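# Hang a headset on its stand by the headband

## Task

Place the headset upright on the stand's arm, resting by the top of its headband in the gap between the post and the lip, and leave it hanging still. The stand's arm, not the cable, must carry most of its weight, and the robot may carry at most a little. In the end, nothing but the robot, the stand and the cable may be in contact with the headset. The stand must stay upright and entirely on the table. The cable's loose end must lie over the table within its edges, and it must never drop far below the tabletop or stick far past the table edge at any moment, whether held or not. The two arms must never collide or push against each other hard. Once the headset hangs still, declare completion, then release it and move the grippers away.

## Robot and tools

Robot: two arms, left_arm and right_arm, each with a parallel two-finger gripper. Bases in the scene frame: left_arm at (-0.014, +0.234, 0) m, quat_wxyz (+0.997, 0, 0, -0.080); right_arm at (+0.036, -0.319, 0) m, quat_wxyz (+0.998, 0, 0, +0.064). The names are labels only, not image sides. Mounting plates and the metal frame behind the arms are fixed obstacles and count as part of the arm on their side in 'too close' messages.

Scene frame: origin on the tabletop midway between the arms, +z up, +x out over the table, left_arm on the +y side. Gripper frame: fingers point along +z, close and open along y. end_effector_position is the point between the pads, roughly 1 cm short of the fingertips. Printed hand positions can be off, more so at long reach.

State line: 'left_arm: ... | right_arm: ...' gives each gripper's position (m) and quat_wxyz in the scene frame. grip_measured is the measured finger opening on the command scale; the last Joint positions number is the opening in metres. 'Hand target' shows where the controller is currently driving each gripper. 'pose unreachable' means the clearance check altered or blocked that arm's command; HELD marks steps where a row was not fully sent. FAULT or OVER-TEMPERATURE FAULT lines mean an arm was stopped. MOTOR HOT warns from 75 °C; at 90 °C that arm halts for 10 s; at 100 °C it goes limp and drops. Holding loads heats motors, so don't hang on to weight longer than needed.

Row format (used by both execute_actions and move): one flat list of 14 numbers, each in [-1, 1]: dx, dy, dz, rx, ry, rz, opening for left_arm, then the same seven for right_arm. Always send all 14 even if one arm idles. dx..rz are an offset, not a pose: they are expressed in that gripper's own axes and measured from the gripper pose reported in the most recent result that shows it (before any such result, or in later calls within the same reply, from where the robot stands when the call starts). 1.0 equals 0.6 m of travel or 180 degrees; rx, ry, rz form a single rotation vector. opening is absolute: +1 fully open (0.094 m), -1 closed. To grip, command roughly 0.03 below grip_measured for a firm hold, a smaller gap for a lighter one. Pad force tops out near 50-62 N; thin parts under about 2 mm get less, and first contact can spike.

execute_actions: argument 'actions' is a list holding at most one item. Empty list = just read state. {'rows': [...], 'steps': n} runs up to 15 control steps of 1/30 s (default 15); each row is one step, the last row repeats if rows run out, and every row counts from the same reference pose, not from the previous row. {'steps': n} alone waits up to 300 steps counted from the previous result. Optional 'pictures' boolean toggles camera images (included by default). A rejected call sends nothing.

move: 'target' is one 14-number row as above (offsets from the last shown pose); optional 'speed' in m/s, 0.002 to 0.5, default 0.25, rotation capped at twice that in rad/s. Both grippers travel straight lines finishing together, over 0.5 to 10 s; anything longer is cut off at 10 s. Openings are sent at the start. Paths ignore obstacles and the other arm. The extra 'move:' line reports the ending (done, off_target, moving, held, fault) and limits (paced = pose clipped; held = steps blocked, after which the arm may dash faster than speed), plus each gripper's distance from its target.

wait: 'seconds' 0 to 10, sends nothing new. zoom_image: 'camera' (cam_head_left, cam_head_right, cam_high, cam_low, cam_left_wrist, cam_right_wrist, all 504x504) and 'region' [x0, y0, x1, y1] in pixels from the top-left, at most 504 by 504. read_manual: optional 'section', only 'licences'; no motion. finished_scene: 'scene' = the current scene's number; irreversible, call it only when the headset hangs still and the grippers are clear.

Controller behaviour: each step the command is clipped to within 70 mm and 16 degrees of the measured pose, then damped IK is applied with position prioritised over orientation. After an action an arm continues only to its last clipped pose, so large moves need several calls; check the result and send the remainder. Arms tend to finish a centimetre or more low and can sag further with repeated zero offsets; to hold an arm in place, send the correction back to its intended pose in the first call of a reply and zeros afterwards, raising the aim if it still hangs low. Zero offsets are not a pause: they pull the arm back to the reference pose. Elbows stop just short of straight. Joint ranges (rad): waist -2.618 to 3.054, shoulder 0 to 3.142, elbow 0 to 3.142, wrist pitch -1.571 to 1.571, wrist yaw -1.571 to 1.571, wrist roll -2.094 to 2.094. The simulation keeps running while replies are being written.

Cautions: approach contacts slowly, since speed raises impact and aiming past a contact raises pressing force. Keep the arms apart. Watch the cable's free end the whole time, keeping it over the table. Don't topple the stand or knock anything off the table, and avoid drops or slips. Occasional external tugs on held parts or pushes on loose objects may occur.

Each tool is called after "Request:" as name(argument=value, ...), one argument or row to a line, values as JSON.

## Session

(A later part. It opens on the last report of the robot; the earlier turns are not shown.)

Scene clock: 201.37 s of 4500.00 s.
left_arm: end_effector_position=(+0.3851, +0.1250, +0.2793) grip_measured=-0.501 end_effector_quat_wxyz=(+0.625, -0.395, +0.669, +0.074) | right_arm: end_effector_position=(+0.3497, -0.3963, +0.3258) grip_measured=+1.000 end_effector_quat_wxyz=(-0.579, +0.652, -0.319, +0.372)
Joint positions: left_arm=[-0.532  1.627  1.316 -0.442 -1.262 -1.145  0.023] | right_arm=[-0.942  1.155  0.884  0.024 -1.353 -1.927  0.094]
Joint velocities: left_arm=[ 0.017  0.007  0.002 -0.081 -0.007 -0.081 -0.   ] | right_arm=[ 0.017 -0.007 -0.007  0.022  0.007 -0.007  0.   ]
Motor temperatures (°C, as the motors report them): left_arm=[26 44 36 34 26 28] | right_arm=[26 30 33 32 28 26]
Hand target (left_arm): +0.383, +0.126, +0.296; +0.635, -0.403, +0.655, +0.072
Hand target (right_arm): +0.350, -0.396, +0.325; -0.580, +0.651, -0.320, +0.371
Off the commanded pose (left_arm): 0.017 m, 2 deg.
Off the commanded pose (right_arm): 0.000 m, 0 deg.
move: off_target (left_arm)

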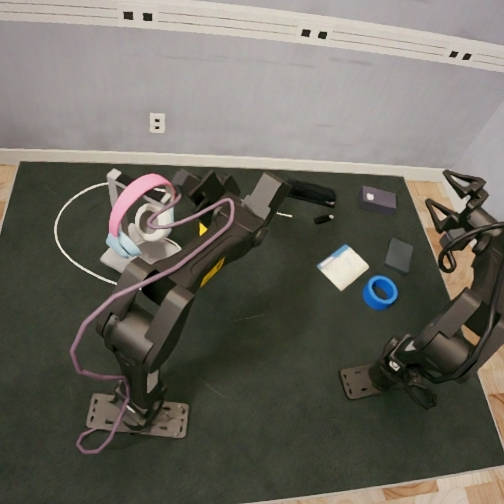

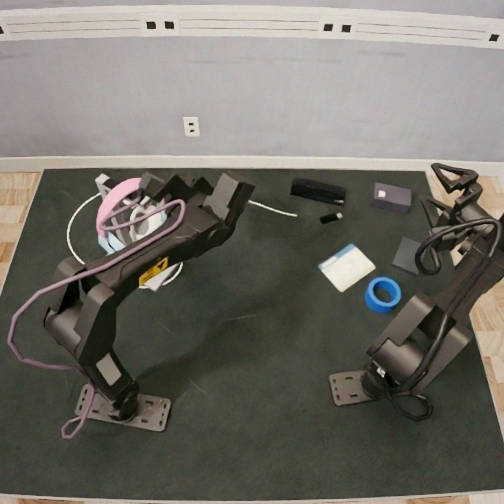

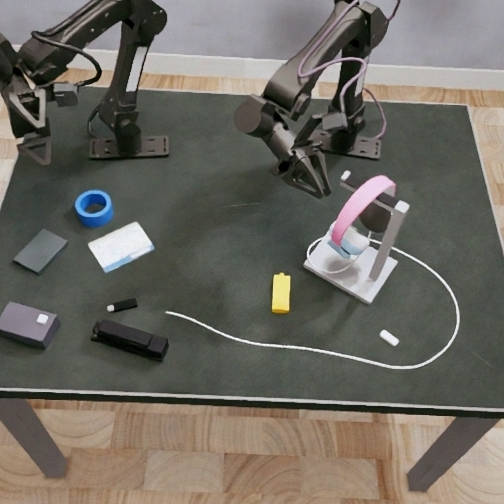

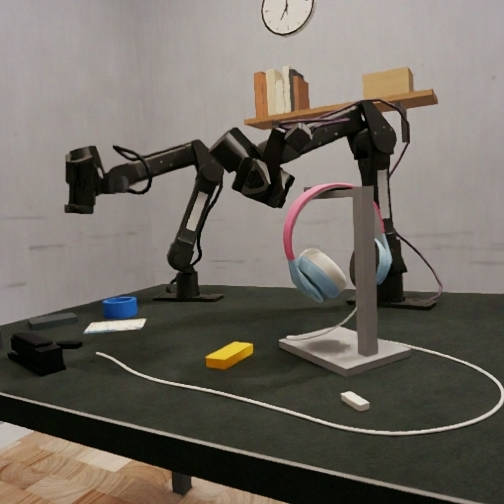

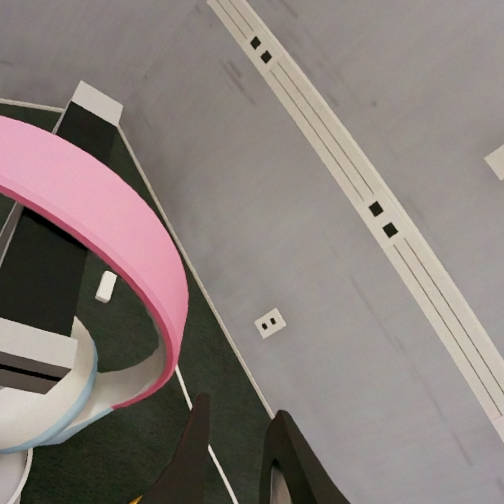

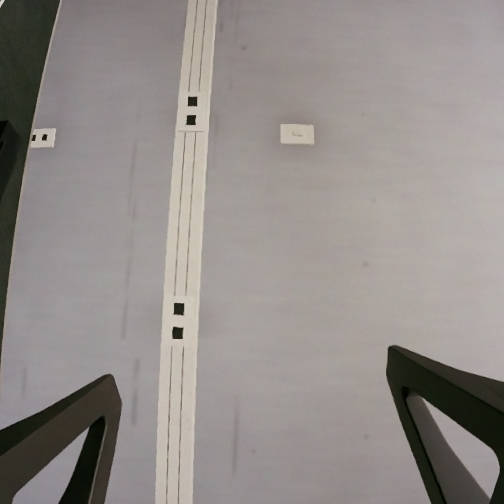

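Request:
move(
  target=[0.05,-0.16,-0.05,0,0,0,-0.5,0,0,0,0,0,0,1],
  speed=0.08,
)

Request:
wait(
  seconds=2,
)

Scene clock: 206.57 s of 4500.00 s.
left_arm: end_effector_position=(+0.4264, +0.0288, +0.2827) grip_measured=-0.501 end_effector_quat_wxyz=(+0.614, -0.391, +0.682, +0.070) | right_arm: end_effector_position=(+0.3498, -0.3963, +0.3261) grip_measured=+1.000 end_effector_quat_wxyz=(-0.579, +0.652, -0.318, +0.372)
Joint positions: left_arm=[-0.639  2.071  1.973 -0.96  -1.296 -1.448  0.023] | right_arm=[-0.942  1.155  0.884  0.027 -1.353 -1.927  0.094]
Joint velocities: left_arm=[-0.007  0.027  0.042 -0.095 -0.007 -0.095  0.   ] | right_arm=[-0.007 -0.007 -0.012 -0.022 -0.022 -0.007  0.   ]
Motor temperatures (°C, as the motors report them): left_arm=[26 43 36 34 26 28] | right_arm=[26 30 33 32 28 26]
Hand target (left_arm): +0.424, +0.030, +0.297; +0.626, -0.394, +0.669, +0.072
Hand target (right_arm): +0.350, -0.396, +0.326; -0.579, +0.652, -0.319, +0.372
Off the commanded pose (left_arm): 0.014 m, 2 deg.
Off the commanded pose (right_arm): 0.000 m, 0 deg.
move: off_target (left_arm)

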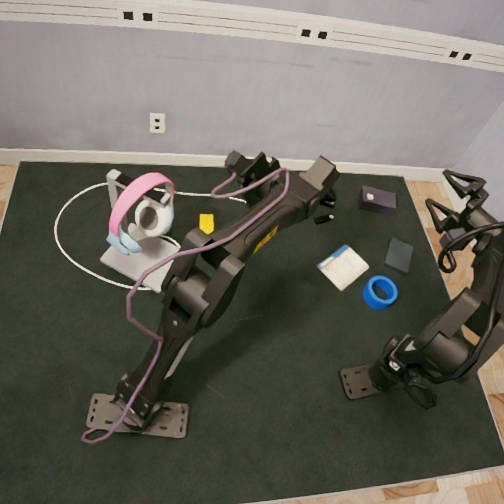

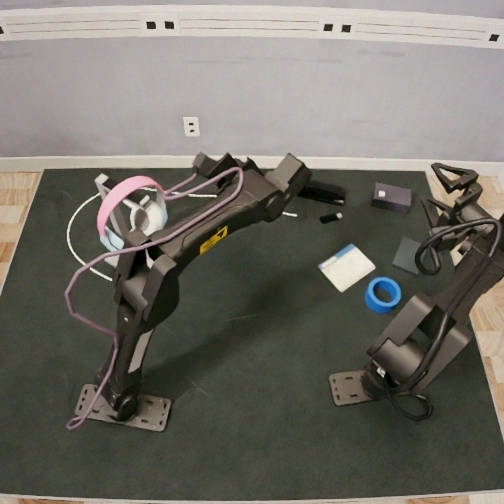

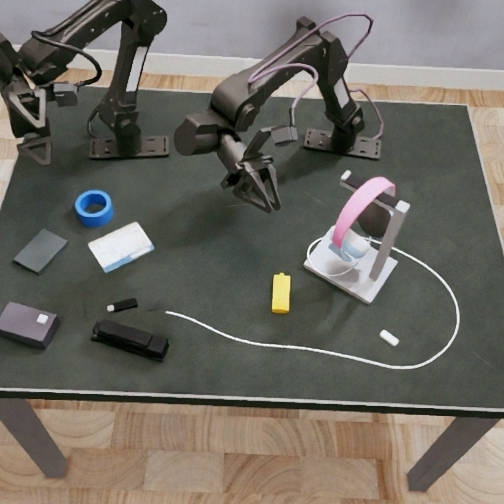

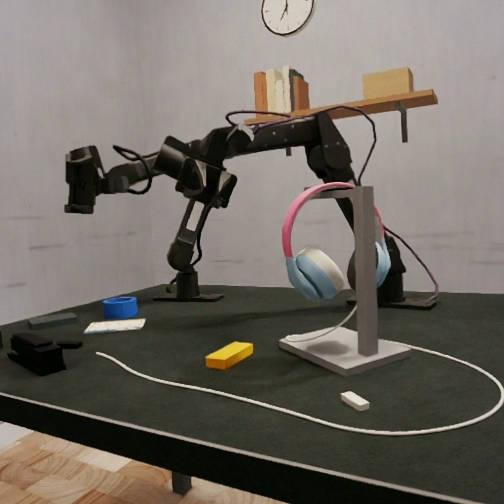

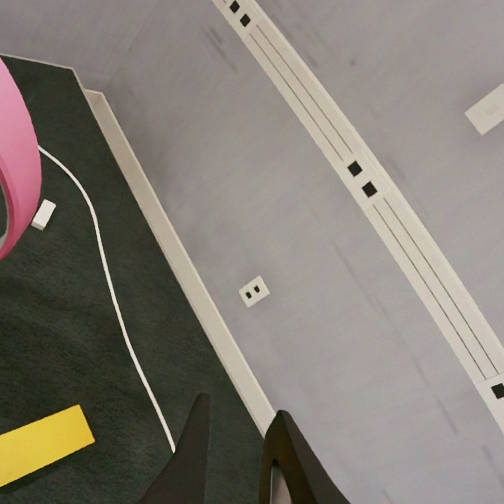

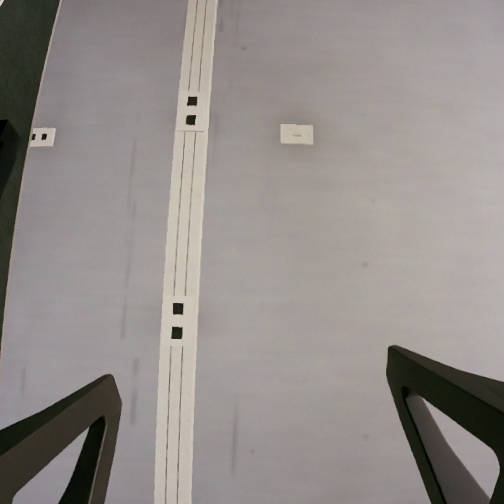

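Scene clock: 208.57 s of 4500.00 s.
left_arm: end_effector_position=(+0.4255, +0.0297, +0.2816) grip_measured=-0.501 end_effector_quat_wxyz=(+0.613, -0.391, +0.683, +0.073) | right_arm: end_effector_position=(+0.3498, -0.3963, +0.3261) grip_measured=+1.000 end_effector_quat_wxyz=(-0.579, +0.652, -0.318, +0.372)
Joint positions: left_arm=[-0.639  2.073  1.975 -0.976 -1.296 -1.459  0.023] | right_arm=[-0.942  1.155  0.884  0.027 -1.353 -1.927  0.094]
Joint velocities: left_arm=[-0.017  0.007 -0.002  0.007 -0.066 -0.007 -0.   ] | right_arm=[-0.007  0.017  0.002 -0.007  0.022 -0.022  0.   ]
Motor temperatures (°C, as the motors report them): left_arm=[26 43 36 34 26 28] | right_arm=[26 30 33 32 28 26]
Hand target (left_arm): +0.424, +0.030, +0.297; +0.626, -0.394, +0.669, +0.072
Hand target (right_arm): +0.350, -0.396, +0.326; -0.579, +0.652, -0.319, +0.371
Off the commanded pose (left_arm): 0.015 m, 2 deg.
Off the commanded pose (right_arm): 0.000 m, 0 deg.
Steps of this call (steps 1 to 60: nothing new was sent). Readings (end_effector_position):
1: left_arm (+0.4263, +0.0289, +0.2827) | right_arm (+0.3498, -0.3963, +0.3261)
2: left_arm (+0.4261, +0.0291, +0.2825) | right_arm (+0.3498, -0.3963, +0.3261)
4: left_arm (+0.4259, +0.0293, +0.2823) | right_arm (+0.3498, -0.3963, +0.3261)
8: left_arm (+0.4257, +0.0295, +0.2817) | right_arm (+0.3498, -0.3963, +0.3261)
60: the state above

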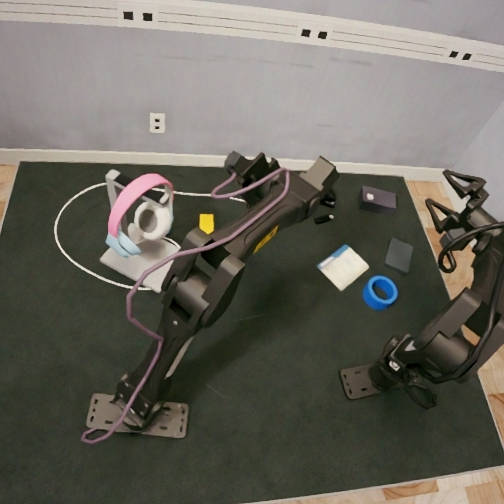

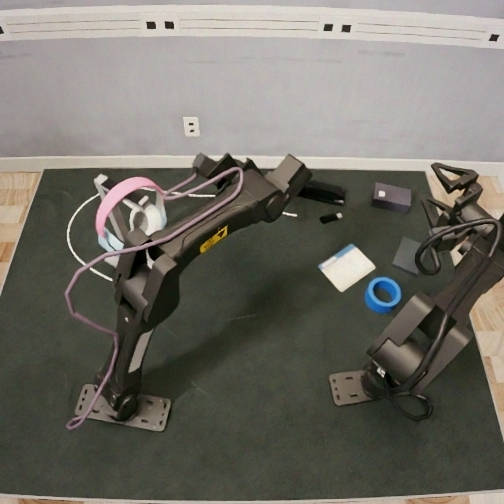

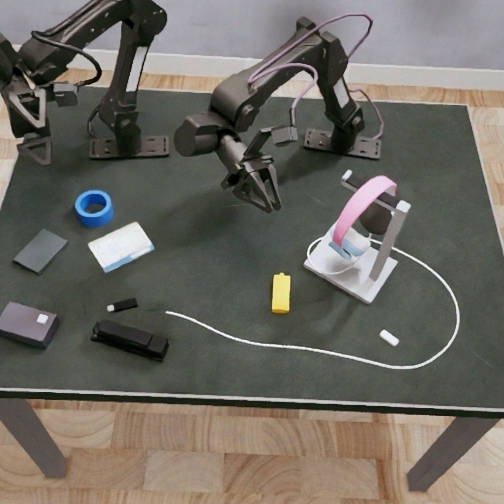

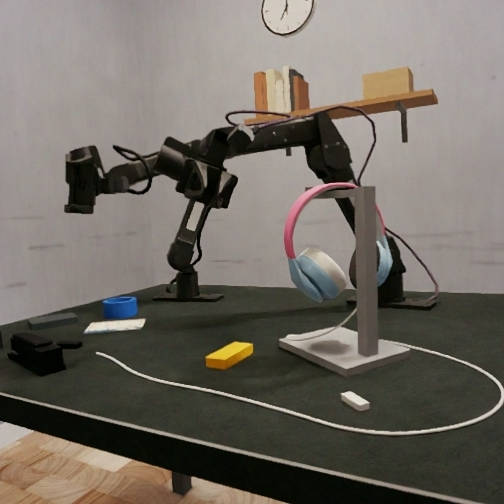

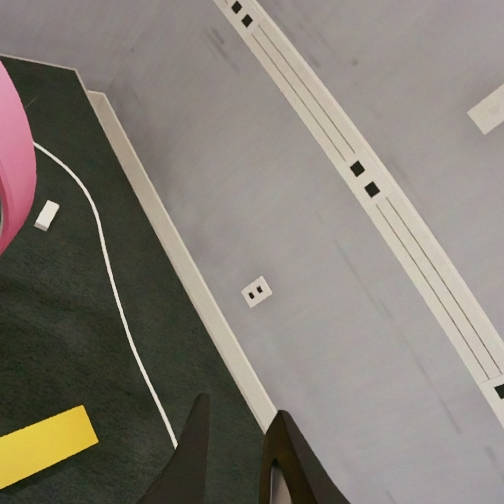

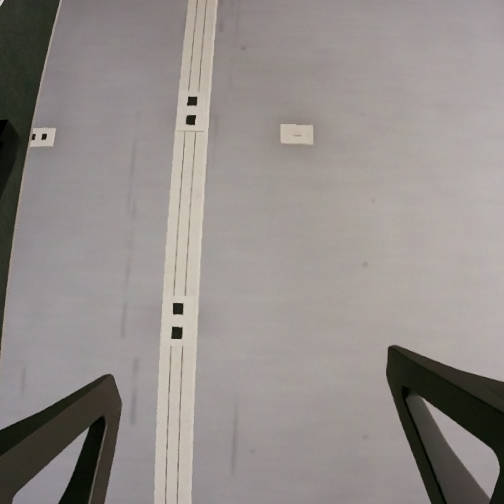

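Slight residual swing; wait.

Request:
wait(
  seconds=8,
)

Request:
finished_scene(
  scene=1,
)

Scene clock: 222.97 s of 4500.00 s.
left_arm: end_effector_position=(+0.4255, +0.0297, +0.2816) grip_measured=-0.501 end_effector_quat_wxyz=(+0.613, -0.391, +0.683, +0.073) | right_arm: end_effector_position=(+0.3498, -0.3963, +0.3261) grip_measured=+1.000 end_effector_quat_wxyz=(-0.579, +0.652, -0.318, +0.372)
Joint positions: left_arm=[-0.639  2.073  1.975 -0.976 -1.296 -1.459  0.023] | right_arm=[-0.942  1.155  0.884  0.027 -1.353 -1.927  0.094]
Joint velocities: left_arm=[-0.027  0.002  0.012  0.037  0.007  0.051  0.001] | right_arm=[ 0.007 -0.007 -0.002 -0.051  0.022  0.007  0.   ]
Motor temperatures (°C, as the motors report them): left_arm=[26 45 36 33 26 28] | right_arm=[26 30 33 32 28 26]
Hand target (left_arm): +0.424, +0.030, +0.297; +0.626, -0.394, +0.669, +0.072
Hand target (right_arm): +0.350, -0.396, +0.326; -0.579, +0.652, -0.319, +0.371
Off the commanded pose (left_arm): 0.015 m, 2 deg.
Off the commanded pose (right_arm): 0.000 m, 0 deg.
Steps of this call (steps 1 to 130: nothing new was sent; then 10.07 s passed at rest). Readings (end_effector_position):
1: left_arm (+0.4255, +0.0297, +0.2816) | right_arm (+0.3498, -0.3963, +0.3261)
2: left_arm (+0.4255, +0.0297, +0.2816) | right_arm (+0.3498, -0.3963, +0.3261)
4: left_arm (+0.4255, +0.0297, +0.2816) | right_arm (+0.3498, -0.3963, +0.3261)
8: left_arm (+0.4255, +0.0297, +0.2816) | right_arm (+0.3498, -0.3963, +0.3261)
130: the state above

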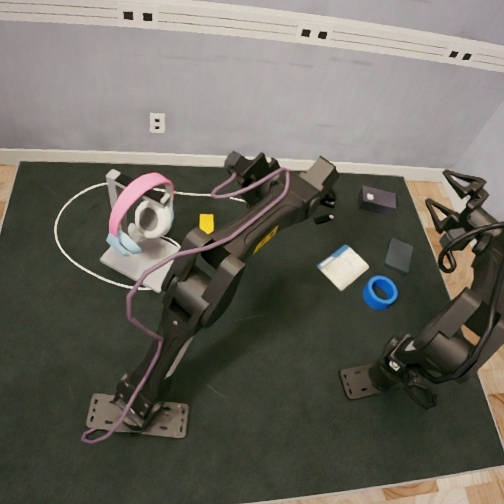

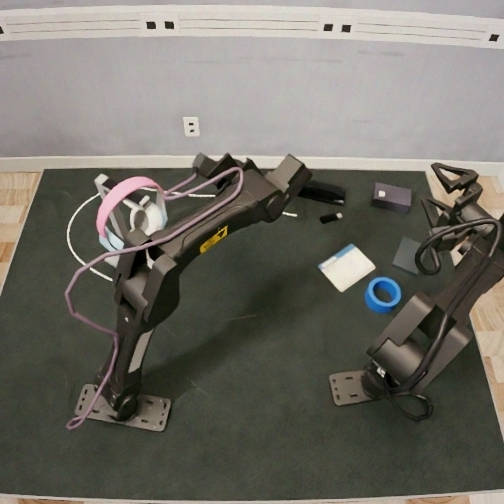

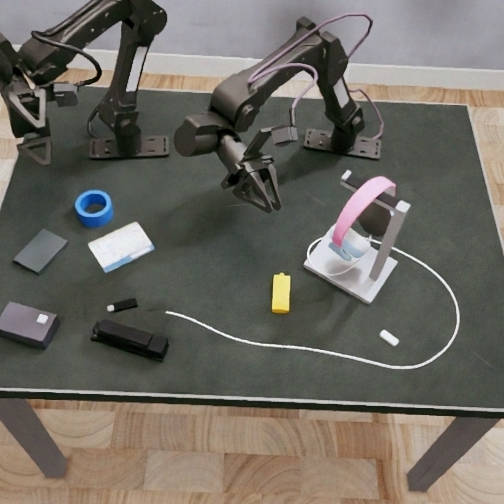

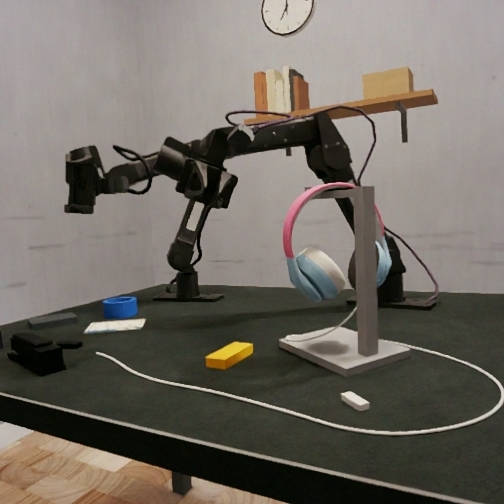

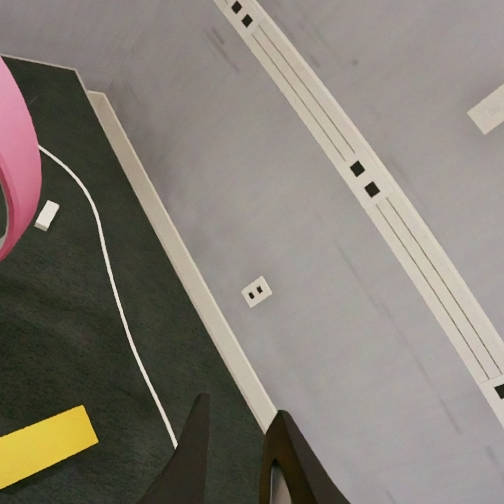

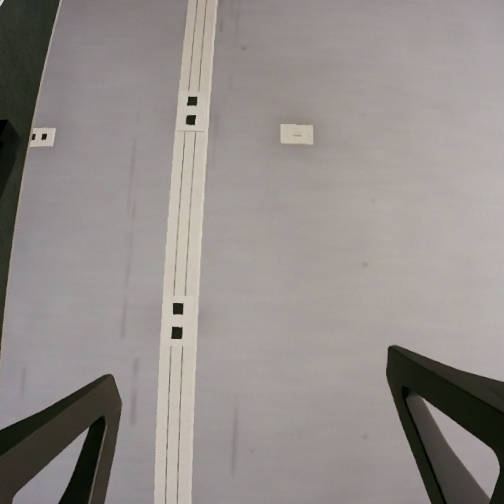

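The scene is finished: the task was done.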